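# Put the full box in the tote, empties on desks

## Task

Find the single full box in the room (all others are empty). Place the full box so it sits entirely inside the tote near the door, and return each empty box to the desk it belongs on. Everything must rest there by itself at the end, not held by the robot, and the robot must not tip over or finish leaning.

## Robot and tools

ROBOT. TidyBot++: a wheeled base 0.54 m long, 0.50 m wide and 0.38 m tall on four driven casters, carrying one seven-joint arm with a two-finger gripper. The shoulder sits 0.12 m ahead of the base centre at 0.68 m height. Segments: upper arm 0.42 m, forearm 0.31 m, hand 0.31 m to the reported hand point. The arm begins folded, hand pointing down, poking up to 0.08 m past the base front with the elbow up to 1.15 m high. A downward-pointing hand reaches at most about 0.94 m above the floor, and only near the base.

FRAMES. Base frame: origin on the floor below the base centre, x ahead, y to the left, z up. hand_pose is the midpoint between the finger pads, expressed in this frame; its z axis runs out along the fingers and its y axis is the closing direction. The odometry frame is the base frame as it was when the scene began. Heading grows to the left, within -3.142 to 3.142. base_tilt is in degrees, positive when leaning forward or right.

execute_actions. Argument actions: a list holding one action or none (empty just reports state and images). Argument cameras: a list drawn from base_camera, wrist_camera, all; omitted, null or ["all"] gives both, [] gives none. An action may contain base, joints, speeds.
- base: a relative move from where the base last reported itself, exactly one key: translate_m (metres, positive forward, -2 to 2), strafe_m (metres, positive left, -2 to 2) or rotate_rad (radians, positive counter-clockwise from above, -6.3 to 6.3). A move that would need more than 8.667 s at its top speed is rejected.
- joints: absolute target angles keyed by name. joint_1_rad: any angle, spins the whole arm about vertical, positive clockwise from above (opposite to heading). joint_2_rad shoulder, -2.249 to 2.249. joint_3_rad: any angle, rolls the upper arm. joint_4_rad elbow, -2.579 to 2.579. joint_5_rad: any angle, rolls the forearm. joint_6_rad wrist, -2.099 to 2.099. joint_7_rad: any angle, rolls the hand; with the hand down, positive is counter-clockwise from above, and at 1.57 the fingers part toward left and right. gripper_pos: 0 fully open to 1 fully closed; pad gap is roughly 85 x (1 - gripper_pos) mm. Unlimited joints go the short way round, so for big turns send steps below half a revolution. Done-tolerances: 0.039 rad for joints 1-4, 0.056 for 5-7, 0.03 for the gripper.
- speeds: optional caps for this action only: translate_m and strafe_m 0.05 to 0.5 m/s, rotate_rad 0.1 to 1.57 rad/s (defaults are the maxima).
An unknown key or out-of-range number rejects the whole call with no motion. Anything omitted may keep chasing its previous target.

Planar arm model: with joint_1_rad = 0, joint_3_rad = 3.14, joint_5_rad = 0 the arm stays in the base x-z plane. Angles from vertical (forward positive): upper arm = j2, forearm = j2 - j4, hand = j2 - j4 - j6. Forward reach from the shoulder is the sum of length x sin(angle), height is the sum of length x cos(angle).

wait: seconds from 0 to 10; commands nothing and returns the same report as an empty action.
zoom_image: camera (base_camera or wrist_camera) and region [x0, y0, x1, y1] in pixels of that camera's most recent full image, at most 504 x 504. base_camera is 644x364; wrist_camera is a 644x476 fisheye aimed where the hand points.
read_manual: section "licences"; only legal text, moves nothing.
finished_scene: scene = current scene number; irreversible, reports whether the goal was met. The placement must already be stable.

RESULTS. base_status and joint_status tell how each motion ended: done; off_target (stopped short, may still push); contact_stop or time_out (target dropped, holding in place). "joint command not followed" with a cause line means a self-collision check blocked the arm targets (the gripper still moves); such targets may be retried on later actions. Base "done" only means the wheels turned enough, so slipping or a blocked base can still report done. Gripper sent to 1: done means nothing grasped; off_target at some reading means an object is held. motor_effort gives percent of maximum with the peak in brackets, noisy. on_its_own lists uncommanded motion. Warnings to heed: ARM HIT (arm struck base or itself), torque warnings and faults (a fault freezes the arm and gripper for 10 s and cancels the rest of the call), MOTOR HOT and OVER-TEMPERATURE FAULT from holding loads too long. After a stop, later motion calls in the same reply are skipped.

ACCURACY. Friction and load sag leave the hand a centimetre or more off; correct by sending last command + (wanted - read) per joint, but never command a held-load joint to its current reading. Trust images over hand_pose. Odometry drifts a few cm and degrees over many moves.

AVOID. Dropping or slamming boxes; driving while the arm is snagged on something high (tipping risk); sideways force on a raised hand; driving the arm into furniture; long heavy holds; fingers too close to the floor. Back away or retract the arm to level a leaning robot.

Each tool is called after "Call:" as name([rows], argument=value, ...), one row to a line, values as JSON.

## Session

Call:
execute_actions([
  {"joints":{"joint_1_rad":0,"joint_2_rad":0.0,"joint_3_rad":3.14,"joint_4_rad":-0.3,"joint_5_rad":0,"joint_6_rad":-1.7,"joint_7_rad":1.57,"gripper_pos":0}},
])

Scene clock: 3.27 s.
base_odometry: x=+0.000 y=+0.000 heading=+0.000 (m, m, rad; odometry frame)
base_tilt: forward=-0.4 right=-0.1 (deg)
base_status: not commanded
joint_positions: joint_1_rad=-0.005 joint_2_rad=-0.017 joint_3_rad=+3.146 joint_4_rad=-0.325 joint_5_rad=-0.027 joint_6_rad=-1.676 joint_7_rad=+1.575 gripper_pos=+0.000
joint_status: all done
motor_effort: joint_1_rad=+2(1) joint_2_rad=-10(12) joint_3_rad=+1(0) joint_4_rad=+11(21) joint_5_rad=-2(1) joint_6_rad=+9(8) joint_7_rad=+0(0) (%)
hand_pose: x=+0.4922 y=+0.0102 z=+1.2773 quat_wxyz=(-0.010, +0.837, +0.011, +0.547) (m; base frame)
pictures: base_camera, wrist_camera
camera_calibration (this result's frames):
wrist_camera: T_world_to_cam=[[0.0258552, -0.999059, -0.0348359, 0.0462218], [-0.409966, 0.0211854, -0.911855, 1.42591], [0.911734, 0.0378577, -0.409033, 0.212326], [0, 0, 0, 1]] pos_world=[0.389795, 0.00793158, 1.38868]
Images, in order (width x height): base_camera 644x364, wrist_camera 644x476.

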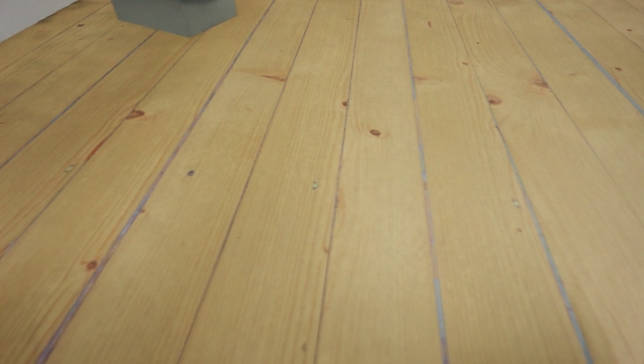

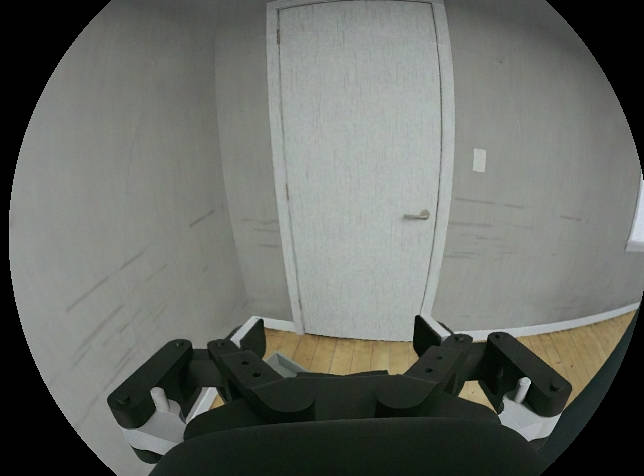

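Call:
execute_actions([
  {"base":{"rotate_rad":-1.2},"speeds":{"rotate_rad":0.8}},
])

Call:
execute_actions([
  {"base":{"rotate_rad":-1.2},"speeds":{"rotate_rad":0.8}},
])

Scene clock: 5.83 s.
base_odometry: x=+0.000 y=+0.000 heading=-1.200 (m, m, rad; odometry frame)
base_tilt: forward=-0.4 right=-0.1 (deg)
base_status: done
joint_positions: joint_1_rad=-0.005 joint_2_rad=-0.011 joint_3_rad=+3.146 joint_4_rad=-0.325 joint_5_rad=-0.027 joint_6_rad=-1.676 joint_7_rad=+1.575 gripper_pos=+0.000
joint_status: not commanded
motor_effort: joint_1_rad=+1(2) joint_2_rad=-10(11) joint_3_rad=+1(2) joint_4_rad=+11(11) joint_5_rad=-1(0) joint_6_rad=+9(9) joint_7_rad=+0(0) (%)
hand_pose: x=+0.4958 y=+0.0102 z=+1.2750 quat_wxyz=(-0.010, +0.839, +0.011, +0.545) (m; base frame)
pictures: base_camera, wrist_camera
camera_calibration (this result's frames):
wrist_camera: T_world_to_cam=[[0.025638, -0.99906, -0.0349624, 0.046334], [-0.415666, 0.0211534, -0.909271, 1.4248], [0.909156, 0.0378446, -0.414733, 0.216591], [0, 0, 0, 1]] pos_world=[0.39414, 0.00795424, 1.38698]
Images, in order (width x height): base_camera 644x364, wrist_camera 644x476.

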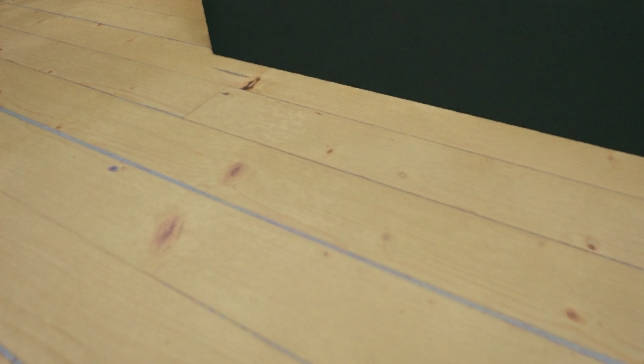

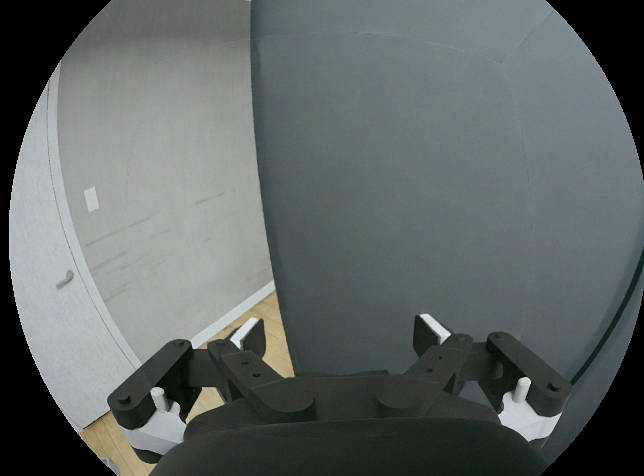

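Scene clock: 8.13 s.
base_odometry: x=+0.000 y=+0.000 heading=-2.400 (m, m, rad; odometry frame)
base_tilt: forward=-0.5 right=-0.1 (deg)
base_status: done
joint_positions: joint_1_rad=-0.005 joint_2_rad=-0.010 joint_3_rad=+3.146 joint_4_rad=-0.325 joint_5_rad=-0.027 joint_6_rad=-1.676 joint_7_rad=+1.575 gripper_pos=+0.000
joint_status: not commanded
motor_effort: joint_1_rad=+1(2) joint_2_rad=-9(11) joint_3_rad=+0(2) joint_4_rad=+11(11) joint_5_rad=-1(1) joint_6_rad=+9(9) joint_7_rad=+0(0) (%)
hand_pose: x=+0.4960 y=+0.0102 z=+1.2749 quat_wxyz=(-0.010, +0.839, +0.011, +0.545) (m; base frame)
pictures: base_camera, wrist_camera
camera_calibration (this result's frames):
wrist_camera: T_world_to_cam=[[0.0256266, -0.99906, -0.034969, 0.0463399], [-0.415955, 0.021152, -0.909139, 1.42475], [0.909024, 0.0378437, -0.415022, 0.216804], [0, 0, 0, 1]] pos_world=[0.394364, 0.00795533, 1.38689]
Images, in order (width x height): base_camera 644x364, wrist_camera 644x476.

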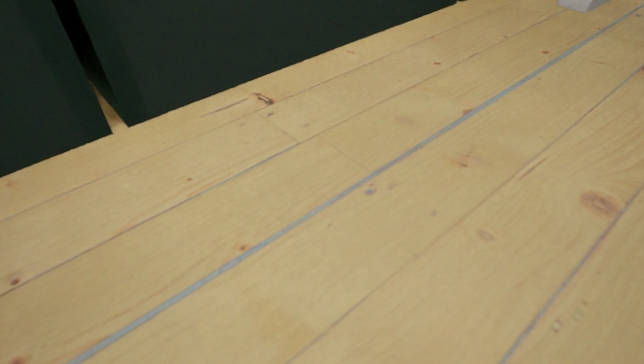

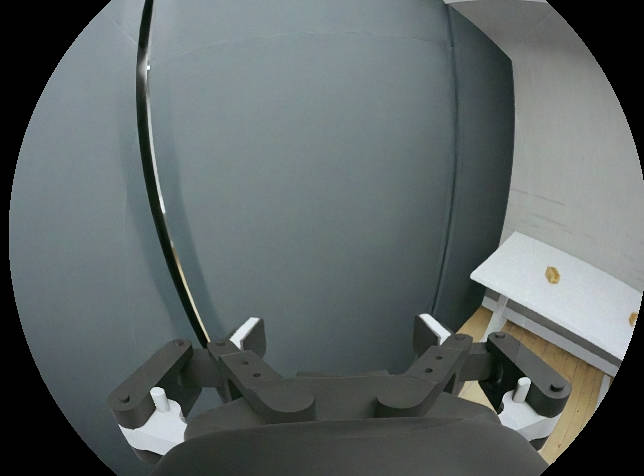

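Call:
execute_actions([
  {"base":{"rotate_rad":-0.85},"joints":{"joint_2_rad":0.14,"joint_4_rad":-0.75,"joint_6_rad":-1.26}},
])

Scene clock: 10.17 s.
base_odometry: x=+0.000 y=+0.000 heading=+3.033 (m, m, rad; odometry frame)
base_tilt: forward=-0.5 right=+0.0 (deg)
base_status: done
joint_positions: joint_1_rad=-0.003 joint_2_rad=+0.146 joint_3_rad=+3.146 joint_4_rad=-0.735 joint_5_rad=-0.027 joint_6_rad=-1.283 joint_7_rad=+1.575 gripper_pos=+0.000
joint_status: all done
motor_effort: joint_1_rad=+1(3) joint_2_rad=-22(26) joint_3_rad=+1(3) joint_4_rad=+18(20) joint_5_rad=+0(0) joint_6_rad=+8(9) joint_7_rad=+0(0) (%)
hand_pose: x=+0.6807 y=+0.0094 z=+1.1245 quat_wxyz=(-0.012, +0.883, +0.005, +0.470) (m; base frame)
pictures: base_camera, wrist_camera
camera_calibration (this result's frames):
wrist_camera: T_world_to_cam=[[0.0107369, -0.998873, -0.0462388, 0.0583443], [-0.566734, 0.0320185, -0.823279, 1.37081], [0.823831, 0.0350446, -0.565751, 0.214027], [0, 0, 0, 1]] pos_world=[0.599936, 0.00688664, 1.25234]
Images, in order (width x height): base_camera 644x364, wrist_camera 644x476.

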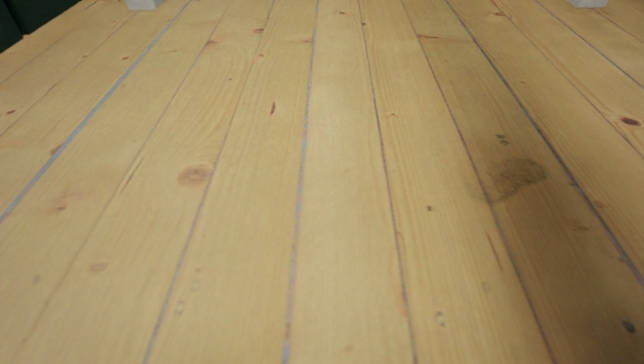

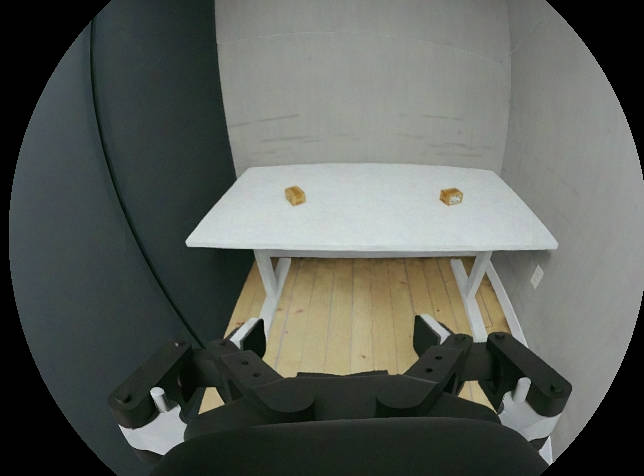

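Call:
execute_actions([
  {"base":{"translate_m":0.4}},
])

Scene clock: 12.67 s.
base_odometry: x=-0.398 y=+0.043 heading=+3.033 (m, m, rad; odometry frame)
base_tilt: forward=-0.4 right=-0.1 (deg)
base_status: done
joint_positions: joint_1_rad=-0.003 joint_2_rad=+0.148 joint_3_rad=+3.146 joint_4_rad=-0.735 joint_5_rad=-0.027 joint_6_rad=-1.280 joint_7_rad=+1.575 gripper_pos=+0.000
joint_status: not commanded
motor_effort: joint_1_rad=+1(1) joint_2_rad=-22(26) joint_3_rad=+1(1) joint_4_rad=+18(20) joint_5_rad=-1(1) joint_6_rad=+8(8) joint_7_rad=+0(0) (%)
hand_pose: x=+0.6820 y=+0.0094 z=+1.1243 quat_wxyz=(-0.012, +0.882, +0.004, +0.470) (m; base frame)
pictures: base_camera, wrist_camera
camera_calibration (this result's frames):
wrist_camera: T_world_to_cam=[[0.0107397, -0.998871, -0.0462705, 0.0583527], [-0.565536, 0.032094, -0.824099, 1.37152], [0.824654, 0.0350182, -0.564553, 0.210988], [0, 0, 0, 1]] pos_world=[0.601026, 0.00688073, 1.25209]
Images, in order (width x height): base_camera 644x364, wrist_camera 644x476.

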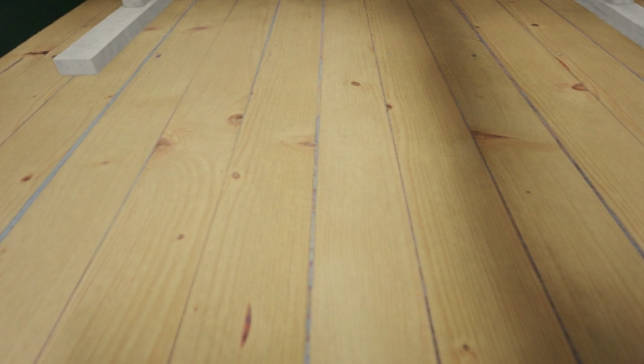

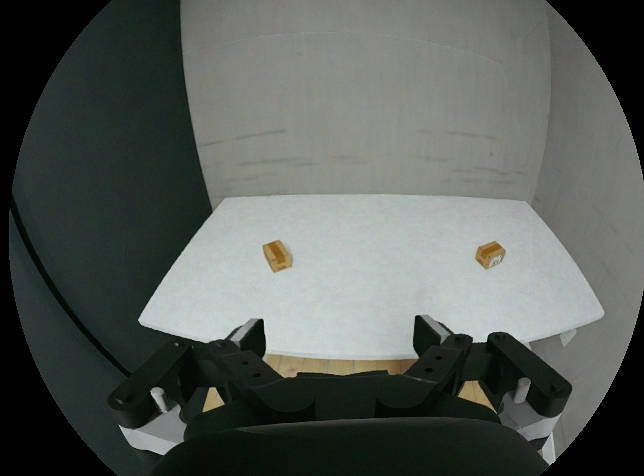

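Call:
execute_actions([
  {"base":{"strafe_m":0.08},"joints":{"joint_1_rad":-0.22,"joint_2_rad":0.408,"joint_4_rad":-0.748,"joint_6_rad":-1.985}},
], cameras=[])

Call:
execute_actions([
  {"base":{"translate_m":0.62},"speeds":{"translate_m":0.3}},
])

Scene clock: 15.27 s.
base_odometry: x=-0.407 y=-0.036 heading=+3.033 (m, m, rad; odometry frame)
base_tilt: forward=-0.4 right=-0.1 (deg)
base_status: done
joint_positions: joint_1_rad=-0.213 joint_2_rad=+0.412 joint_3_rad=+3.146 joint_4_rad=-0.737 joint_5_rad=-0.027 joint_6_rad=-1.966 joint_7_rad=+1.575 gripper_pos=+0.000
joint_status: all done
motor_effort: joint_1_rad=+1(4) joint_2_rad=-28(34) joint_3_rad=+0(2) joint_4_rad=+17(20) joint_5_rad=-1(2) joint_6_rad=+1(8) joint_7_rad=+0(0) (%)
hand_pose: x=+0.5704 y=+0.1054 z=+0.8851 quat_wxyz=(-0.013, +0.994, +0.112, +0.012) (m; base frame)
pictures: none
No camera images: the call's "cameras" was empty. Leave "cameras" out to get every camera's image.

Scene clock: 18.30 s.
base_odometry: x=-1.023 y=+0.031 heading=+3.033 (m, m, rad; odometry frame)
base_tilt: forward=-0.5 right=-0.1 (deg)
base_status: done
joint_positions: joint_1_rad=-0.213 joint_2_rad=+0.410 joint_3_rad=+3.146 joint_4_rad=-0.737 joint_5_rad=-0.027 joint_6_rad=-1.966 joint_7_rad=+1.575 gripper_pos=+0.000
joint_status: not commanded
motor_effort: joint_1_rad=+0(1) joint_2_rad=-29(32) joint_3_rad=+0(0) joint_4_rad=+15(18) joint_5_rad=-1(2) joint_6_rad=+1(2) joint_7_rad=+0(0) (%)
hand_pose: x=+0.5701 y=+0.1053 z=+0.8858 quat_wxyz=(-0.013, +0.994, +0.112, +0.013) (m; base frame)
pictures: base_camera, wrist_camera
camera_calibration (this result's frames):
wrist_camera: T_world_to_cam=[[0.194189, -0.980404, -0.0331452, 0.026179], [-0.980899, -0.193675, -0.0180922, 0.65518], [0.0113183, 0.0360254, -0.999287, 1.01386], [0, 0, 0, 1]] pos_world=[0.626106, 0.116034, 1.02586]
Images, in order (width x height): base_camera 644x364, wrist_camera 644x476.

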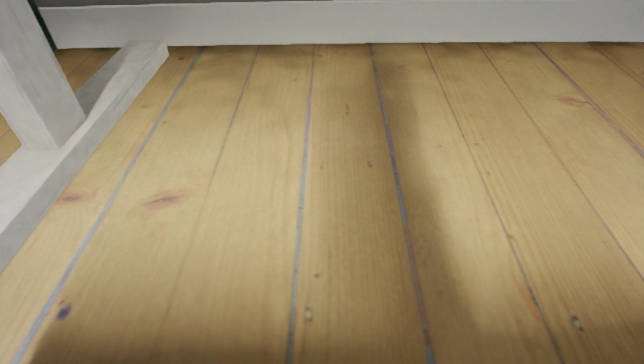

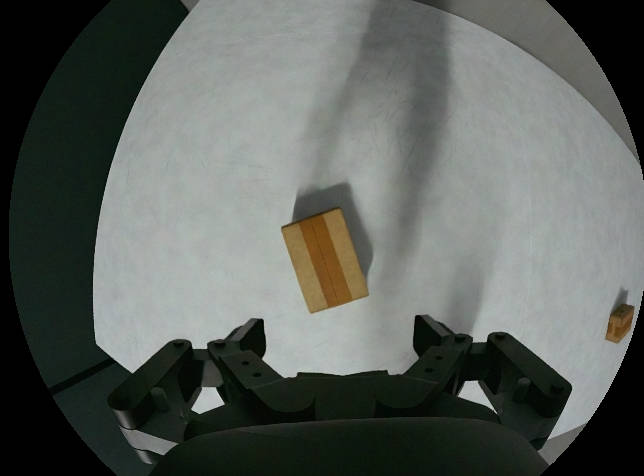

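Call:
execute_actions([
  {"base":{"translate_m":0.03},"joints":{"joint_7_rad":1.865},"speeds":{"translate_m":0.1}},
], cameras=[])

Call:
execute_actions([
  {"base":{"strafe_m":0.018},"speeds":{"strafe_m":0.1}},
], cameras=["wrist_camera"])

Scene clock: 20.57 s.
base_odometry: x=-1.053 y=+0.034 heading=+3.033 (m, m, rad; odometry frame)
base_tilt: forward=-0.4 right=-0.1 (deg)
base_status: done
joint_positions: joint_1_rad=-0.213 joint_2_rad=+0.412 joint_3_rad=+3.146 joint_4_rad=-0.737 joint_5_rad=-0.027 joint_6_rad=-1.967 joint_7_rad=+1.861 gripper_pos=+0.000
joint_status: all done
motor_effort: joint_1_rad=+1(2) joint_2_rad=-28(31) joint_3_rad=+0(1) joint_4_rad=+17(16) joint_5_rad=-2(2) joint_6_rad=+1(2) joint_7_rad=+0(0) (%)
hand_pose: x=+0.5704 y=+0.1054 z=+0.8850 quat_wxyz=(-0.011, +0.967, +0.252, +0.014) (m; base frame)
pictures: none
No camera images: the call's "cameras" was empty. Leave "cameras" out to get every camera's image.

Scene clock: 21.30 s.
base_odometry: x=-1.055 y=+0.016 heading=+3.033 (m, m, rad; odometry frame)
base_tilt: forward=-0.5 right=-0.1 (deg)
base_status: done
joint_positions: joint_1_rad=-0.219 joint_2_rad=+0.412 joint_3_rad=+3.146 joint_4_rad=-0.737 joint_5_rad=-0.027 joint_6_rad=-1.967 joint_7_rad=+1.861 gripper_pos=+0.000
joint_status: not commanded
motor_effort: joint_1_rad=+1(2) joint_2_rad=-28(31) joint_3_rad=+0(1) joint_4_rad=+16(16) joint_5_rad=-1(2) joint_6_rad=+1(1) joint_7_rad=+0(0) (%)
hand_pose: x=+0.5697 y=+0.1080 z=+0.8850 quat_wxyz=(-0.011, +0.967, +0.255, +0.014) (m; base frame)
pictures: wrist_camera
camera_calibration (this result's frames):
wrist_camera: T_world_to_cam=[[0.468223, -0.883264, -0.0247181, -0.145207], [-0.883575, -0.467773, -0.0219844, 0.632978], [0.0078556, 0.0321339, -0.999453, 1.01555], [0, 0, 0, 1]] pos_world=[0.619295, 0.1352, 1.02532]
Images, in order (width x height): wrist_camera 644x476.

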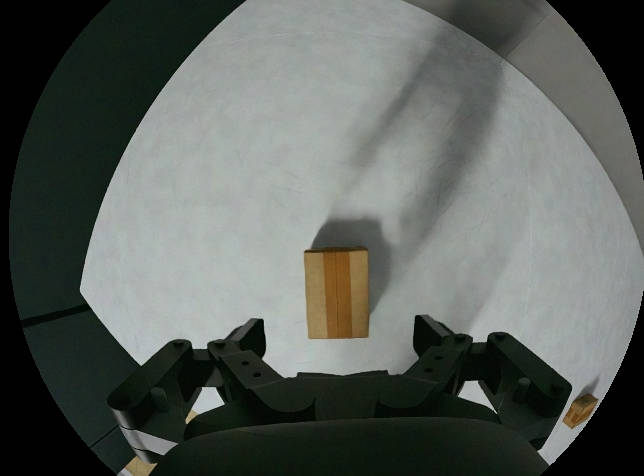

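Call:
execute_actions([
  {"joints":{"joint_2_rad":0.34,"joint_4_rad":-1.231,"joint_6_rad":-1.57}},
], cameras=["wrist_camera"])

Scene clock: 23.20 s.
base_odometry: x=-1.055 y=+0.016 heading=+3.033 (m, m, rad; odometry frame)
base_tilt: forward=-0.4 right=-0.1 (deg)
base_status: not commanded
joint_positions: joint_1_rad=-0.219 joint_2_rad=+0.355 joint_3_rad=+3.146 joint_4_rad=-1.207 joint_5_rad=-0.027 joint_6_rad=-1.593 joint_7_rad=+1.861 gripper_pos=+0.000
joint_status: all done
motor_effort: joint_1_rad=+1(0) joint_2_rad=-28(29) joint_3_rad=+0(0) joint_4_rad=+17(18) joint_5_rad=-1(1) joint_6_rad=+1(1) joint_7_rad=+0(0) (%)
hand_pose: x=+0.5630 y=+0.1069 z=+0.7680 quat_wxyz=(-0.013, +0.968, +0.250, -0.006) (m; base frame)
pictures: wrist_camera
camera_calibration (this result's frames):
wrist_camera: T_world_to_cam=[[0.458307, -0.888006, -0.037418, -0.130031], [-0.88825, -0.459093, 0.0156486, 0.596722], [-0.0310744, 0.0260647, -0.999177, 0.921023], [0, 0, 0, 1]] pos_world=[0.618253, 0.134476, 0.906062]
Images, in order (width x height): wrist_camera 644x476.

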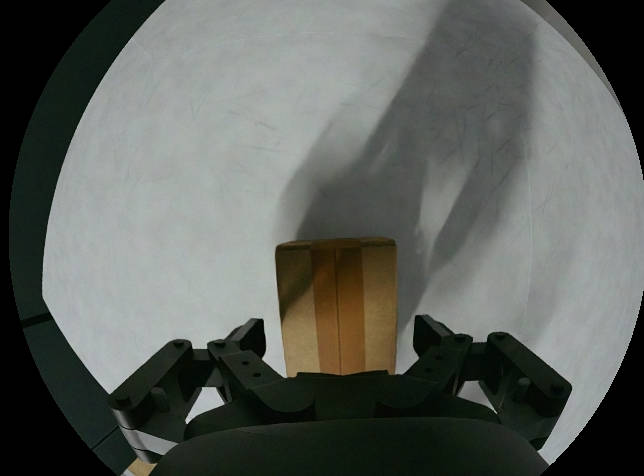

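Call:
execute_actions([
  {"joints":{"gripper_pos":1.0}},
], cameras=[])

Call:
execute_actions([
  {"joints":{"joint_2_rad":0.28}},
], cameras=["wrist_camera"])

Scene clock: 24.60 s.
base_odometry: x=-1.055 y=+0.016 heading=+3.033 (m, m, rad; odometry frame)
base_tilt: forward=-0.4 right=-0.1 (deg)
base_status: not commanded
joint_positions: joint_1_rad=-0.219 joint_2_rad=+0.345 joint_3_rad=+3.146 joint_4_rad=-1.209 joint_5_rad=-0.027 joint_6_rad=-1.593 joint_7_rad=+1.861 gripper_pos=+0.360
joint_status: gripper_pos off_target (ended at +0.360, target +1.000)
motor_effort: joint_1_rad=+0(0) joint_2_rad=-27(29) joint_3_rad=+0(0) joint_4_rad=+18(18) joint_5_rad=-1(2) joint_6_rad=+1(2) joint_7_rad=+0(0) (%)
hand_pose: x=+0.5615 y=+0.1066 z=+0.7721 quat_wxyz=(-0.013, +0.968, +0.250, -0.002) (m; base frame)
pictures: none
No camera images: the call's "cameras" was empty. Leave "cameras" out to get every camera's image.

Scene clock: 25.47 s.
base_odometry: x=-1.055 y=+0.016 heading=+3.033 (m, m, rad; odometry frame)
base_tilt: forward=-0.4 right=-0.1 (deg)
base_status: not commanded
joint_positions: joint_1_rad=-0.219 joint_2_rad=+0.284 joint_3_rad=+3.146 joint_4_rad=-1.209 joint_5_rad=-0.027 joint_6_rad=-1.593 joint_7_rad=+1.861 gripper_pos=+0.360
joint_status: all done
motor_effort: joint_1_rad=+1(1) joint_2_rad=-26(30) joint_3_rad=+0(0) joint_4_rad=+18(18) joint_5_rad=-1(1) joint_6_rad=+1(1) joint_7_rad=+0(0) (%)
hand_pose: x=+0.5554 y=+0.1052 z=+0.7993 quat_wxyz=(-0.012, +0.968, +0.251, +0.028) (m; base frame)
pictures: wrist_camera
camera_calibration (this result's frames):
wrist_camera: T_world_to_cam=[[0.460217, -0.887586, -0.0198001, -0.142059], [-0.887071, -0.458814, -0.0509267, 0.641224], [0.0361172, 0.0410015, -0.998506, 0.912672], [0, 0, 0, 1]] pos_world=[0.601226, 0.130692, 0.941151]
Images, in order (width x height): wrist_camera 644x476.

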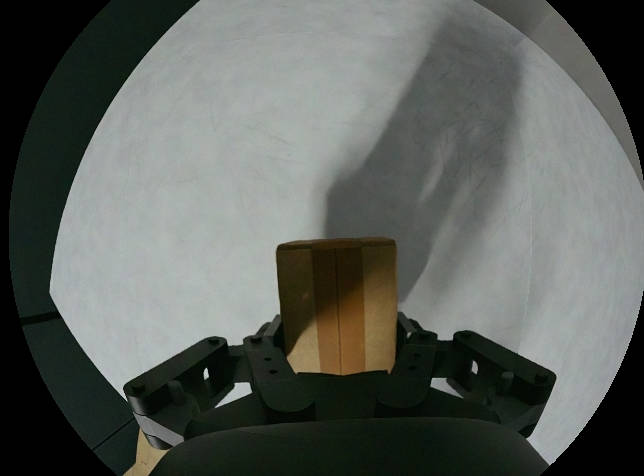

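Call:
execute_actions([
  {"joints":{"joint_2_rad":0.34}},
], cameras=[])

Call:
execute_actions([
  {"joints":{"gripper_pos":0}},
], cameras=[])

Call:
execute_actions([
  {"joints":{"joint_2_rad":0.408,"joint_4_rad":-0.748,"joint_6_rad":-1.985}},
], cameras=[])

Call:
execute_actions([
  {"base":{"strafe_m":-0.33},"joints":{"joint_1_rad":0.5,"joint_7_rad":1.57},"speeds":{"strafe_m":0.25}},
])

Scene clock: 26.80 s.
base_odometry: x=-1.055 y=+0.016 heading=+3.033 (m, m, rad; odometry frame)
base_tilt: forward=-0.4 right=-0.1 (deg)
base_status: not commanded
joint_positions: joint_1_rad=-0.219 joint_2_rad=+0.337 joint_3_rad=+3.146 joint_4_rad=-1.210 joint_5_rad=-0.027 joint_6_rad=-1.593 joint_7_rad=+1.861 gripper_pos=+0.360
joint_status: all done
motor_effort: joint_1_rad=+1(1) joint_2_rad=-27(28) joint_3_rad=+0(0) joint_4_rad=+18(18) joint_5_rad=-1(1) joint_6_rad=+0(1) joint_7_rad=+0(0) (%)
hand_pose: x=+0.5605 y=+0.1064 z=+0.7752 quat_wxyz=(-0.013, +0.968, +0.250, +0.001) (m; base frame)
pictures: none
No camera images: the call's "cameras" was empty. Leave "cameras" out to get every camera's image.

Scene clock: 27.90 s.
base_odometry: x=-1.055 y=+0.016 heading=+3.033 (m, m, rad; odometry frame)
base_tilt: forward=-0.4 right=-0.1 (deg)
base_status: not commanded
joint_positions: joint_1_rad=-0.219 joint_2_rad=+0.337 joint_3_rad=+3.146 joint_4_rad=-1.210 joint_5_rad=-0.027 joint_6_rad=-1.593 joint_7_rad=+1.861 gripper_pos=+0.000
joint_status: all done
motor_effort: joint_1_rad=+1(1) joint_2_rad=-27(28) joint_3_rad=+0(0) joint_4_rad=+17(18) joint_5_rad=-1(2) joint_6_rad=+1(1) joint_7_rad=+0(0) (%)
hand_pose: x=+0.5605 y=+0.1064 z=+0.7752 quat_wxyz=(-0.013, +0.968, +0.250, +0.001) (m; base frame)
pictures: none
No camera images: the call's "cameras" was empty. Leave "cameras" out to get every camera's image.

Scene clock: 29.57 s.
base_odometry: x=-1.055 y=+0.016 heading=+3.033 (m, m, rad; odometry frame)
base_tilt: forward=-0.4 right=-0.1 (deg)
base_status: not commanded
joint_positions: joint_1_rad=-0.219 joint_2_rad=+0.392 joint_3_rad=+3.146 joint_4_rad=-0.773 joint_5_rad=-0.027 joint_6_rad=-1.962 joint_7_rad=+1.861 gripper_pos=+0.000
joint_status: all done
motor_effort: joint_1_rad=+1(1) joint_2_rad=-28(28) joint_3_rad=+0(0) joint_4_rad=+17(17) joint_5_rad=-1(2) joint_6_rad=+1(2) joint_7_rad=+0(0) (%)
hand_pose: x=+0.5606 y=+0.1060 z=+0.8836 quat_wxyz=(-0.011, +0.967, +0.255, +0.008) (m; base frame)
pictures: none
No camera images: the call's "cameras" was empty. Leave "cameras" out to get every camera's image.

Scene clock: 31.77 s.
base_odometry: x=-1.019 y=+0.344 heading=+3.033 (m, m, rad; odometry frame)
base_tilt: forward=-0.5 right=+0.0 (deg)
base_status: done
joint_positions: joint_1_rad=+0.499 joint_2_rad=+0.399 joint_3_rad=+3.146 joint_4_rad=-0.773 joint_5_rad=-0.027 joint_6_rad=-1.963 joint_7_rad=+1.597 gripper_pos=+0.000
joint_status: all done
motor_effort: joint_1_rad=+1(4) joint_2_rad=-28(30) joint_3_rad=+0(1) joint_4_rad=+16(17) joint_5_rad=-1(2) joint_6_rad=+1(1) joint_7_rad=+0(0) (%)
hand_pose: x=+0.5225 y=-0.2113 z=+0.8807 quat_wxyz=(-0.010, +0.973, -0.231, +0.007) (m; base frame)
pictures: base_camera, wrist_camera
camera_calibration (this result's frames):
wrist_camera: T_world_to_cam=[[-0.474775, -0.879503, -0.0326115, 0.0952773], [-0.879992, 0.474986, 0.00142542, 0.618467], [0.0142364, 0.0293746, -0.999467, 1.01796], [0, 0, 0, 1]] pos_world=[0.574989, -0.239869, 1.01964]
Images, in order (width x height): base_camera 644x364, wrist_camera 644x476.

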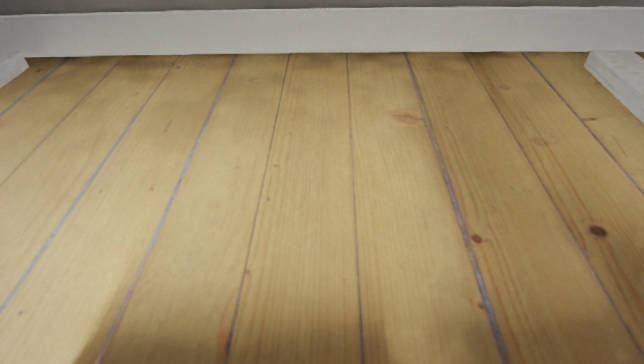

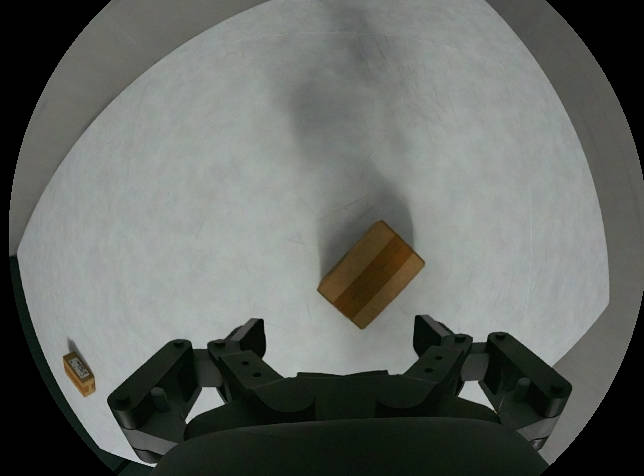

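Call:
execute_actions([
  {"base":{"strafe_m":-0.036},"joints":{"joint_7_rad":0.82},"speeds":{"strafe_m":0.1}},
], cameras=["wrist_camera"])

Scene clock: 33.17 s.
base_odometry: x=-1.016 y=+0.380 heading=+3.033 (m, m, rad; odometry frame)
base_tilt: forward=-0.5 right=+0.0 (deg)
base_status: done
joint_positions: joint_1_rad=+0.499 joint_2_rad=+0.401 joint_3_rad=+3.146 joint_4_rad=-0.773 joint_5_rad=-0.027 joint_6_rad=-1.963 joint_7_rad=+0.824 gripper_pos=+0.000
joint_status: all done
motor_effort: joint_1_rad=+1(3) joint_2_rad=-28(29) joint_3_rad=+0(1) joint_4_rad=+16(17) joint_5_rad=-1(1) joint_6_rad=+1(1) joint_7_rad=+0(0) (%)
hand_pose: x=+0.5228 y=-0.2113 z=+0.8798 quat_wxyz=(-0.012, +0.814, -0.581, +0.001) (m; base frame)
pictures: wrist_camera
camera_calibration (this result's frames):
wrist_camera: T_world_to_cam=[[-0.954247, -0.297493, -0.0301658, 0.466895], [-0.298174, 0.954274, 0.0212816, 0.398402], [0.0224553, 0.0293025, -0.999318, 1.01264], [0, 0, 0, 1]] pos_world=[0.541588, -0.27096, 1.01756]
Images, in order (width x height): wrist_camera 644x476.

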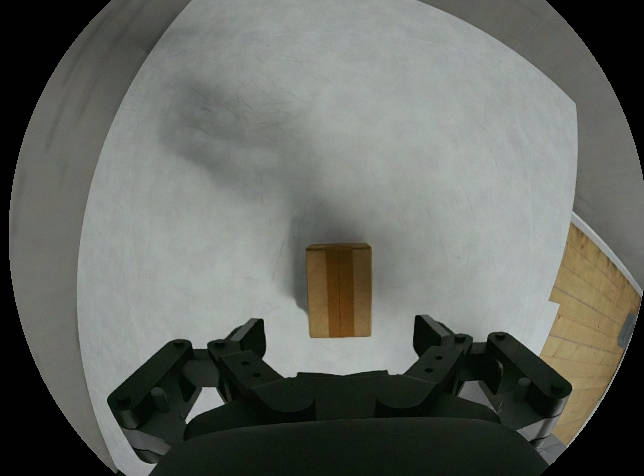

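Call:
execute_actions([
  {"joints":{"joint_2_rad":0.34,"joint_4_rad":-1.231,"joint_6_rad":-1.57}},
], cameras=["wrist_camera"])

Call:
execute_actions([
  {"joints":{"gripper_pos":1.0}},
], cameras=[])

Call:
execute_actions([
  {"joints":{"joint_2_rad":0.28}},
], cameras=["wrist_camera"])

Scene clock: 35.20 s.
base_odometry: x=-1.016 y=+0.380 heading=+3.033 (m, m, rad; odometry frame)
base_tilt: forward=-0.4 right=-0.1 (deg)
base_status: not commanded
joint_positions: joint_1_rad=+0.499 joint_2_rad=+0.355 joint_3_rad=+3.146 joint_4_rad=-1.207 joint_5_rad=-0.027 joint_6_rad=-1.593 joint_7_rad=+0.824 gripper_pos=+0.000
joint_status: all done
motor_effort: joint_1_rad=+1(1) joint_2_rad=-27(30) joint_3_rad=+0(0) joint_4_rad=+17(18) joint_5_rad=-1(3) joint_6_rad=+0(1) joint_7_rad=+0(0) (%)
hand_pose: x=+0.5238 y=-0.2114 z=+0.7680 quat_wxyz=(-0.012, +0.811, -0.585, -0.008) (m; base frame)
pictures: wrist_camera
camera_calibration (this result's frames):
wrist_camera: T_world_to_cam=[[-0.957467, -0.287955, -0.0184177, 0.459108], [-0.288455, 0.956799, 0.0364588, 0.384915], [0.00712356, 0.0402208, -0.999165, 0.911141], [0, 0, 0, 1]] pos_world=[0.544121, -0.272731, 0.904803]
Images, in order (width x height): wrist_camera 644x476.

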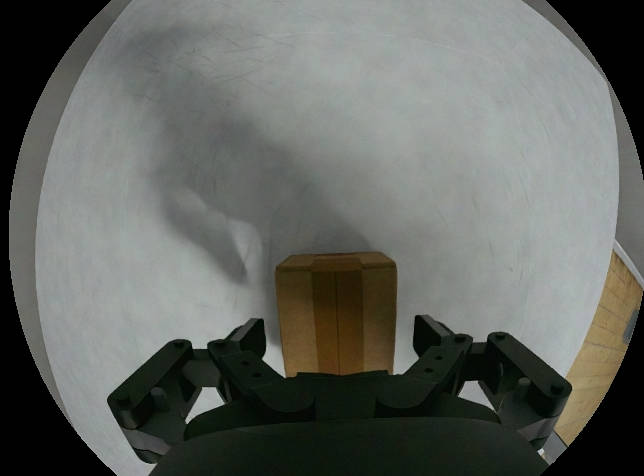

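Scene clock: 36.30 s.
base_odometry: x=-1.016 y=+0.380 heading=+3.033 (m, m, rad; odometry frame)
base_tilt: forward=-0.4 right=+0.0 (deg)
base_status: not commanded
joint_positions: joint_1_rad=+0.499 joint_2_rad=+0.346 joint_3_rad=+3.146 joint_4_rad=-1.209 joint_5_rad=-0.027 joint_6_rad=-1.593 joint_7_rad=+0.824 gripper_pos=+0.359
joint_status: gripper_pos off_target (ended at +0.359, target +1.000)
motor_effort: joint_1_rad=+1(2) joint_2_rad=-28(28) joint_3_rad=+0(0) joint_4_rad=+18(18) joint_5_rad=-1(1) joint_6_rad=+1(1) joint_7_rad=+0(0) (%)
hand_pose: x=+0.5226 y=-0.2107 z=+0.7716 quat_wxyz=(-0.012, +0.811, -0.585, -0.004) (m; base frame)
pictures: none
No camera images: the call's "cameras" was empty. Leave "cameras" out to get every camera's image.

Scene clock: 37.17 s.
base_odometry: x=-1.016 y=+0.380 heading=+3.033 (m, m, rad; odometry frame)
base_tilt: forward=-0.4 right=-0.1 (deg)
base_status: not commanded
joint_positions: joint_1_rad=+0.499 joint_2_rad=+0.284 joint_3_rad=+3.146 joint_4_rad=-1.209 joint_5_rad=-0.027 joint_6_rad=-1.593 joint_7_rad=+0.824 gripper_pos=+0.359
joint_status: all done
motor_effort: joint_1_rad=+1(1) joint_2_rad=-26(30) joint_3_rad=+1(1) joint_4_rad=+18(19) joint_5_rad=-2(1) joint_6_rad=+1(1) joint_7_rad=+0(0) (%)
hand_pose: x=+0.5170 y=-0.2076 z=+0.7991 quat_wxyz=(-0.016, +0.811, -0.584, +0.026) (m; base frame)
pictures: wrist_camera
camera_calibration (this result's frames):
wrist_camera: T_world_to_cam=[[-0.954918, -0.289327, -0.0664926, 0.491028], [-0.289164, 0.957201, -0.0122852, 0.417652], [0.0672012, 0.00749587, -0.997711, 0.903092], [0, 0, 0, 1]] pos_world=[0.528973, -0.264478, 0.938806]
Images, in order (width x height): wrist_camera 644x476.

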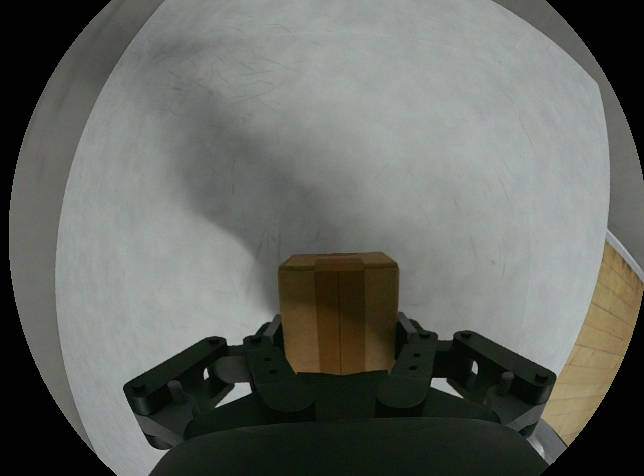

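Empty. Put back and go explore.

Call:
execute_actions([
  {"joints":{"joint_2_rad":0.34}},
], cameras=[])

Call:
execute_actions([
  {"joints":{"gripper_pos":0}},
], cameras=[])

Call:
execute_actions([
  {"joints":{"joint_2_rad":0.408,"joint_4_rad":-0.748,"joint_6_rad":-1.985}},
], cameras=[])

Call:
execute_actions([
  {"base":{"translate_m":-1.7},"joints":{"joint_1_rad":0,"joint_7_rad":1.57}},
], cameras=[])

Call:
execute_actions([
  {"base":{"strafe_m":0.3},"joints":{"joint_2_rad":0.0,"joint_4_rad":-0.3,"joint_6_rad":-1.7}},
])

Scene clock: 38.47 s.
base_odometry: x=-1.016 y=+0.380 heading=+3.033 (m, m, rad; odometry frame)
base_tilt: forward=-0.4 right=+0.0 (deg)
base_status: not commanded
joint_positions: joint_1_rad=+0.499 joint_2_rad=+0.337 joint_3_rad=+3.146 joint_4_rad=-1.210 joint_5_rad=-0.027 joint_6_rad=-1.593 joint_7_rad=+0.824 gripper_pos=+0.359
joint_status: all done
motor_effort: joint_1_rad=+0(1) joint_2_rad=-28(29) joint_3_rad=+0(1) joint_4_rad=+17(19) joint_5_rad=-3(1) joint_6_rad=+1(1) joint_7_rad=+0(0) (%)
hand_pose: x=+0.5216 y=-0.2102 z=+0.7750 quat_wxyz=(-0.013, +0.811, -0.585, -0.001) (m; base frame)
pictures: none
No camera images: the call's "cameras" was empty. Leave "cameras" out to get every camera's image.

Scene clock: 39.57 s.
base_odometry: x=-1.016 y=+0.380 heading=+3.033 (m, m, rad; odometry frame)
base_tilt: forward=-0.5 right=-0.1 (deg)
base_status: not commanded
joint_positions: joint_1_rad=+0.499 joint_2_rad=+0.337 joint_3_rad=+3.146 joint_4_rad=-1.210 joint_5_rad=-0.027 joint_6_rad=-1.593 joint_7_rad=+0.824 gripper_pos=+0.000
joint_status: all done
motor_effort: joint_1_rad=+1(1) joint_2_rad=-28(28) joint_3_rad=+0(0) joint_4_rad=+18(17) joint_5_rad=-1(1) joint_6_rad=+1(0) joint_7_rad=+0(0) (%)
hand_pose: x=+0.5216 y=-0.2102 z=+0.7750 quat_wxyz=(-0.013, +0.811, -0.585, -0.001) (m; base frame)
pictures: none
No camera images: the call's "cameras" was empty. Leave "cameras" out to get every camera's image.

Scene clock: 41.23 s.
base_odometry: x=-1.016 y=+0.380 heading=+3.033 (m, m, rad; odometry frame)
base_tilt: forward=-0.4 right=-0.1 (deg)
base_status: not commanded
joint_positions: joint_1_rad=+0.499 joint_2_rad=+0.392 joint_3_rad=+3.146 joint_4_rad=-0.773 joint_5_rad=-0.027 joint_6_rad=-1.962 joint_7_rad=+0.824 gripper_pos=+0.000
joint_status: all done
motor_effort: joint_1_rad=+0(1) joint_2_rad=-28(29) joint_3_rad=+0(1) joint_4_rad=+16(18) joint_5_rad=-1(1) joint_6_rad=+1(1) joint_7_rad=+0(0) (%)
hand_pose: x=+0.5214 y=-0.2105 z=+0.8836 quat_wxyz=(-0.012, +0.814, -0.581, +0.006) (m; base frame)
pictures: none
No camera images: the call's "cameras" was empty. Leave "cameras" out to get every camera's image.

Scene clock: 46.00 s.
base_odometry: x=+0.675 y=+0.197 heading=+3.033 (m, m, rad; odometry frame)
base_tilt: forward=-0.4 right=-0.1 (deg)
base_status: done
joint_positions: joint_1_rad=+0.011 joint_2_rad=+0.404 joint_3_rad=+3.146 joint_4_rad=-0.772 joint_5_rad=-0.027 joint_6_rad=-1.965 joint_7_rad=+1.546 gripper_pos=+0.000
joint_status: all done
motor_effort: joint_1_rad=+1(1) joint_2_rad=-29(30) joint_3_rad=+0(0) joint_4_rad=+17(17) joint_5_rad=-1(1) joint_6_rad=+1(1) joint_7_rad=+0(0) (%)
hand_pose: x=+0.5750 y=+0.0026 z=+0.8781 quat_wxyz=(-0.012, +1.000, -0.015, +0.000) (m; base frame)
pictures: none
No camera images: the call's "cameras" was empty. Leave "cameras" out to get every camera's image.

Scene clock: 48.00 s.
base_odometry: x=+0.642 y=-0.102 heading=+3.034 (m, m, rad; odometry frame)
base_tilt: forward=-0.5 right=-0.1 (deg)
base_status: done
joint_positions: joint_1_rad=+0.005 joint_2_rad=-0.004 joint_3_rad=+3.146 joint_4_rad=-0.311 joint_5_rad=-0.027 joint_6_rad=-1.722 joint_7_rad=+1.546 gripper_pos=+0.000
joint_status: all done
motor_effort: joint_1_rad=+1(1) joint_2_rad=-10(32) joint_3_rad=+1(1) joint_4_rad=+11(17) joint_5_rad=-1(2) joint_6_rad=+8(9) joint_7_rad=+0(0) (%)
hand_pose: x=+0.4918 y=+0.0064 z=+1.2645 quat_wxyz=(-0.014, +0.849, -0.006, +0.528) (m; base frame)
pictures: base_camera, wrist_camera
camera_calibration (this result's frames):
wrist_camera: T_world_to_cam=[[0.00144641, -0.998143, -0.0608926, 0.086942], [-0.451024, 0.0536963, -0.890895, 1.40761], [0.892511, 0.0287527, -0.450109, 0.269029], [0, 0, 0, 1]] pos_world=[0.394632, 0.00346164, 1.38042]
Images, in order (width x height): base_camera 644x364, wrist_camera 644x476.

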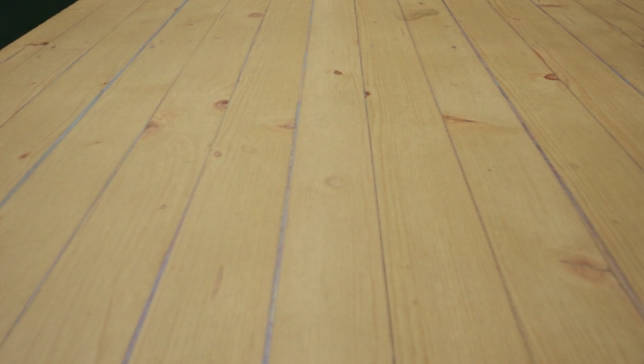

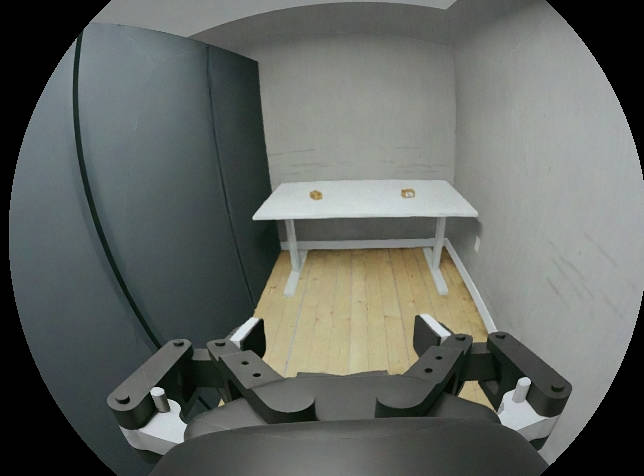

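Call:
execute_actions([
  {"base":{"rotate_rad":1.57},"joints":{"joint_1_rad":-0.8},"speeds":{"rotate_rad":0.9}},
], cameras=[])

Call:
execute_actions([
  {"joints":{"joint_1_rad":0.0}},
])

Scene clock: 50.90 s.
base_odometry: x=+0.642 y=-0.102 heading=-1.680 (m, m, rad; odometry frame)
base_tilt: forward=-0.5 right=-0.1 (deg)
base_status: done
joint_positions: joint_1_rad=-0.785 joint_2_rad=-0.001 joint_3_rad=+3.146 joint_4_rad=-0.311 joint_5_rad=-0.027 joint_6_rad=-1.722 joint_7_rad=+1.546 gripper_pos=+0.000
joint_status: all done
motor_effort: joint_1_rad=+1(0) joint_2_rad=-10(12) joint_3_rad=+1(1) joint_4_rad=+11(12) joint_5_rad=-1(3) joint_6_rad=+9(9) joint_7_rad=+0(0) (%)
hand_pose: x=+0.3779 y=+0.2703 z=+1.2636 quat_wxyz=(-0.216, +0.787, +0.322, +0.481) (m; base frame)
pictures: none
No camera images: the call's "cameras" was empty. Leave "cameras" out to get every camera's image.

Scene clock: 52.97 s.
base_odometry: x=+0.642 y=-0.102 heading=-1.680 (m, m, rad; odometry frame)
base_tilt: forward=-0.5 right=-0.1 (deg)
base_status: not commanded
joint_positions: joint_1_rad=-0.015 joint_2_rad=-0.001 joint_3_rad=+3.146 joint_4_rad=-0.311 joint_5_rad=-0.027 joint_6_rad=-1.722 joint_7_rad=+1.546 gripper_pos=+0.000
joint_status: all done
motor_effort: joint_1_rad=+1(1) joint_2_rad=-9(10) joint_3_rad=+1(1) joint_4_rad=+11(10) joint_5_rad=-1(1) joint_6_rad=+9(9) joint_7_rad=+0(0) (%)
hand_pose: x=+0.4930 y=+0.0137 z=+1.2636 quat_wxyz=(-0.020, +0.850, +0.003, +0.527) (m; base frame)
pictures: base_camera, wrist_camera
camera_calibration (this result's frames):
wrist_camera: T_world_to_cam=[[0.020895, -0.997925, -0.060907, 0.0846375], [-0.454127, 0.0447996, -0.88981, 1.40724], [0.890692, 0.0462521, -0.452249, 0.270704], [0, 0, 0, 1]] pos_world=[0.396186, 0.00889724, 1.37976]
Images, in order (width x height): base_camera 644x364, wrist_camera 644x476.

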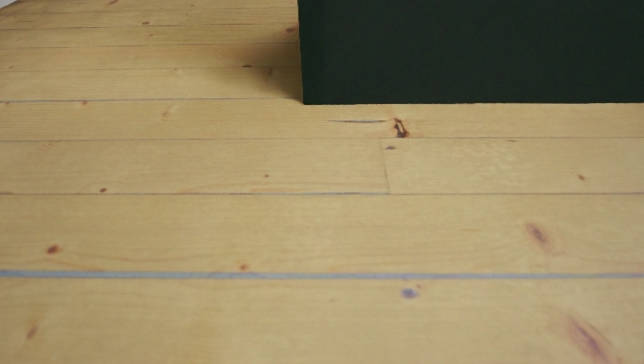

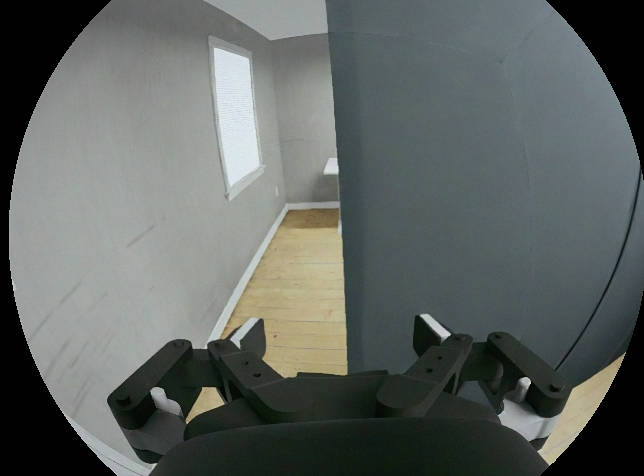

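Call:
execute_actions([
  {"base":{"translate_m":0.15}},
], cameras=[])

Call:
execute_actions([
  {"base":{"strafe_m":0.42}},
])

Scene clock: 54.77 s.
base_odometry: x=+0.626 y=-0.251 heading=-1.679 (m, m, rad; odometry frame)
base_tilt: forward=-0.4 right=-0.1 (deg)
base_status: done
joint_positions: joint_1_rad=-0.015 joint_2_rad=+0.007 joint_3_rad=+3.146 joint_4_rad=-0.311 joint_5_rad=-0.027 joint_6_rad=-1.722 joint_7_rad=+1.546 gripper_pos=+0.000
joint_status: not commanded
motor_effort: joint_1_rad=+1(1) joint_2_rad=-10(14) joint_3_rad=+1(1) joint_4_rad=+11(13) joint_5_rad=-1(1) joint_6_rad=+8(9) joint_7_rad=+0(0) (%)
hand_pose: x=+0.4979 y=+0.0138 z=+1.2605 quat_wxyz=(-0.020, +0.852, +0.003, +0.523) (m; base frame)
pictures: none
No camera images: the call's "cameras" was empty. Leave "cameras" out to get every camera's image.

Scene clock: 56.97 s.
base_odometry: x=+1.044 y=-0.297 heading=-1.679 (m, m, rad; odometry frame)
base_tilt: forward=-0.5 right=-0.1 (deg)
base_status: done
joint_positions: joint_1_rad=-0.013 joint_2_rad=+0.007 joint_3_rad=+3.146 joint_4_rad=-0.311 joint_5_rad=-0.027 joint_6_rad=-1.722 joint_7_rad=+1.546 gripper_pos=+0.000
joint_status: not commanded
motor_effort: joint_1_rad=+1(2) joint_2_rad=-10(11) joint_3_rad=+1(2) joint_4_rad=+11(11) joint_5_rad=-1(0) joint_6_rad=+8(9) joint_7_rad=+0(0) (%)
hand_pose: x=+0.4979 y=+0.0131 z=+1.2605 quat_wxyz=(-0.019, +0.852, +0.002, +0.523) (m; base frame)
pictures: base_camera, wrist_camera
camera_calibration (this result's frames):
wrist_camera: T_world_to_cam=[[0.0185854, -0.997969, -0.0609247, 0.0849122], [-0.46143, 0.0454964, -0.88601, 1.40554], [0.886982, 0.0445793, -0.459647, 0.276129], [0, 0, 0, 1]] pos_world=[0.40206, 0.00848297, 1.37742]
Images, in order (width x height): base_camera 644x364, wrist_camera 644x476.

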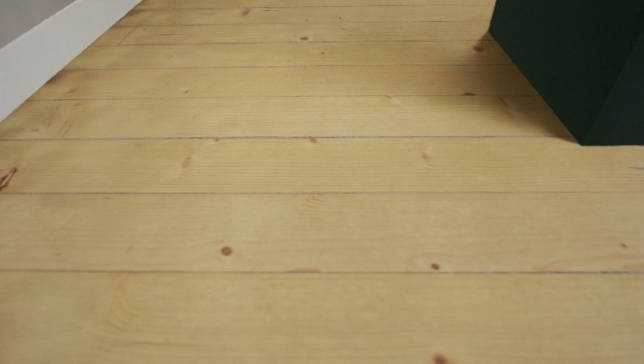

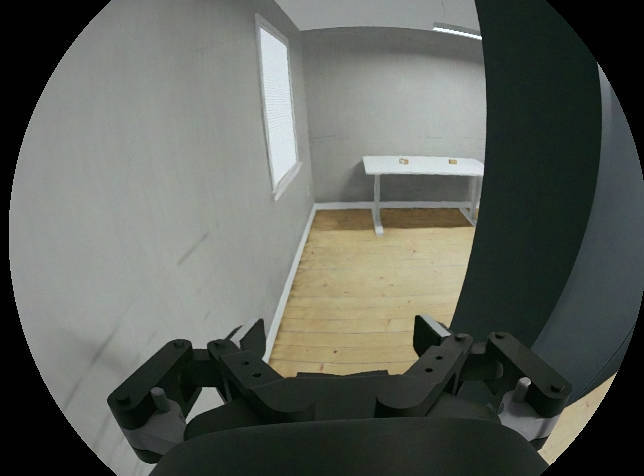

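Call:
execute_actions([
  {"base":{"strafe_m":0.06}},
], cameras=[])

Call:
execute_actions([
  {"base":{"translate_m":1.8}},
])

Scene clock: 58.27 s.
base_odometry: x=+1.103 y=-0.303 heading=-1.679 (m, m, rad; odometry frame)
base_tilt: forward=-0.5 right=-0.1 (deg)
base_status: done
joint_positions: joint_1_rad=-0.012 joint_2_rad=+0.007 joint_3_rad=+3.146 joint_4_rad=-0.311 joint_5_rad=-0.027 joint_6_rad=-1.722 joint_7_rad=+1.546 gripper_pos=+0.000
joint_status: not commanded
motor_effort: joint_1_rad=+1(2) joint_2_rad=-10(11) joint_3_rad=+0(2) joint_4_rad=+11(11) joint_5_rad=-1(1) joint_6_rad=+9(9) joint_7_rad=+0(0) (%)
hand_pose: x=+0.4979 y=+0.0126 z=+1.2605 quat_wxyz=(-0.019, +0.852, +0.001, +0.523) (m; base frame)
pictures: none
No camera images: the call's "cameras" was empty. Leave "cameras" out to get every camera's image.

Scene clock: 63.23 s.
base_odometry: x=+0.908 y=-2.093 heading=-1.679 (m, m, rad; odometry frame)
base_tilt: forward=-0.4 right=-0.1 (deg)
base_status: done
joint_positions: joint_1_rad=-0.012 joint_2_rad=+0.003 joint_3_rad=+3.146 joint_4_rad=-0.311 joint_5_rad=-0.027 joint_6_rad=-1.722 joint_7_rad=+1.546 gripper_pos=+0.000
joint_status: not commanded
motor_effort: joint_1_rad=+1(1) joint_2_rad=-9(14) joint_3_rad=+1(0) joint_4_rad=+10(12) joint_5_rad=-1(1) joint_6_rad=+9(9) joint_7_rad=+0(0) (%)
hand_pose: x=+0.4957 y=+0.0126 z=+1.2620 quat_wxyz=(-0.019, +0.851, +0.001, +0.525) (m; base frame)
pictures: base_camera, wrist_camera
camera_calibration (this result's frames):
wrist_camera: T_world_to_cam=[[0.017465, -0.997991, -0.0609068, 0.0850343], [-0.457771, 0.0461751, -0.88787, 1.40643], [0.888899, 0.043388, -0.456044, 0.273301], [0, 0, 0, 1]] pos_world=[0.3994, 0.00806345, 1.37854]
Images, in order (width x height): base_camera 644x364, wrist_camera 644x476.

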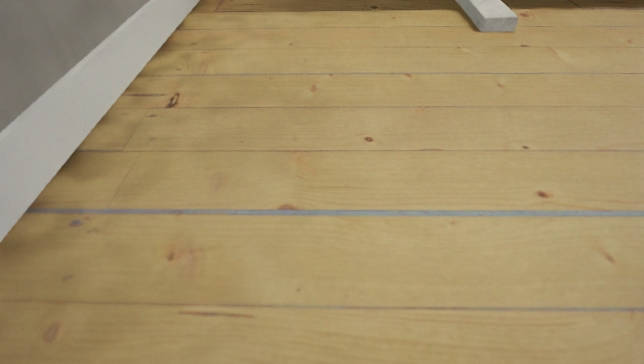

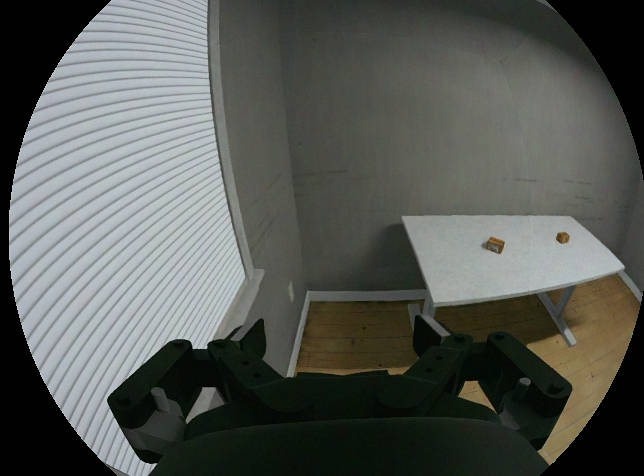

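Call:
execute_actions([
  {"base":{"strafe_m":-0.8}},
])

Scene clock: 66.40 s.
base_odometry: x=+0.113 y=-2.006 heading=-1.679 (m, m, rad; odometry frame)
base_tilt: forward=-0.5 right=-0.1 (deg)
base_status: done
joint_positions: joint_1_rad=-0.011 joint_2_rad=+0.003 joint_3_rad=+3.146 joint_4_rad=-0.311 joint_5_rad=-0.027 joint_6_rad=-1.722 joint_7_rad=+1.546 gripper_pos=+0.000
joint_status: not commanded
motor_effort: joint_1_rad=+0(2) joint_2_rad=-10(11) joint_3_rad=+0(2) joint_4_rad=+11(11) joint_5_rad=+0(2) joint_6_rad=+9(8) joint_7_rad=+0(0) (%)
hand_pose: x=+0.4957 y=+0.0123 z=+1.2620 quat_wxyz=(-0.019, +0.851, +0.001, +0.525) (m; base frame)
pictures: base_camera, wrist_camera
camera_calibration (this result's frames):
wrist_camera: T_world_to_cam=[[0.0168984, -0.998, -0.0609062, 0.0851013], [-0.457714, 0.046436, -0.887886, 1.40643], [0.888939, 0.0428815, -0.456014, 0.273275], [0, 0, 0, 1]] pos_world=[0.399381, 0.0079035, 1.37855]
Images, in order (width x height): base_camera 644x364, wrist_camera 644x476.

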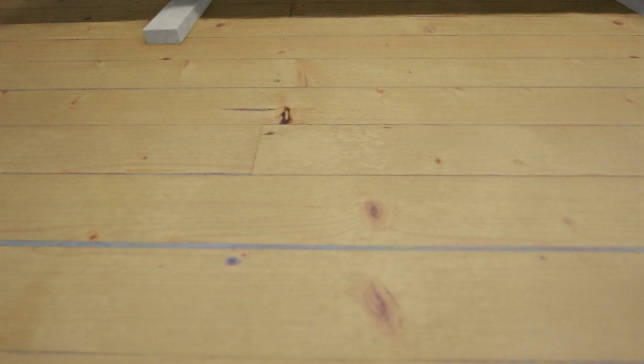

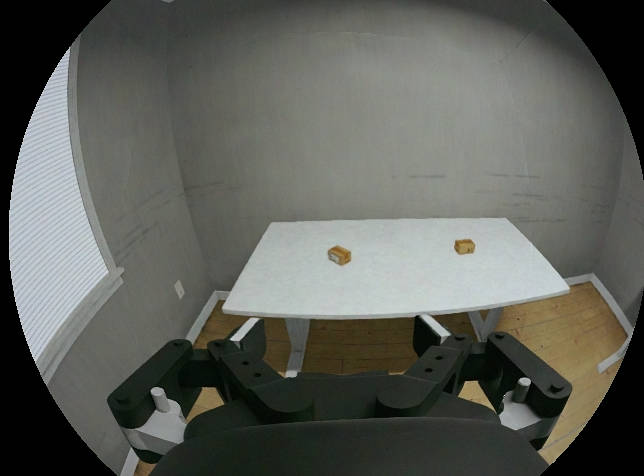

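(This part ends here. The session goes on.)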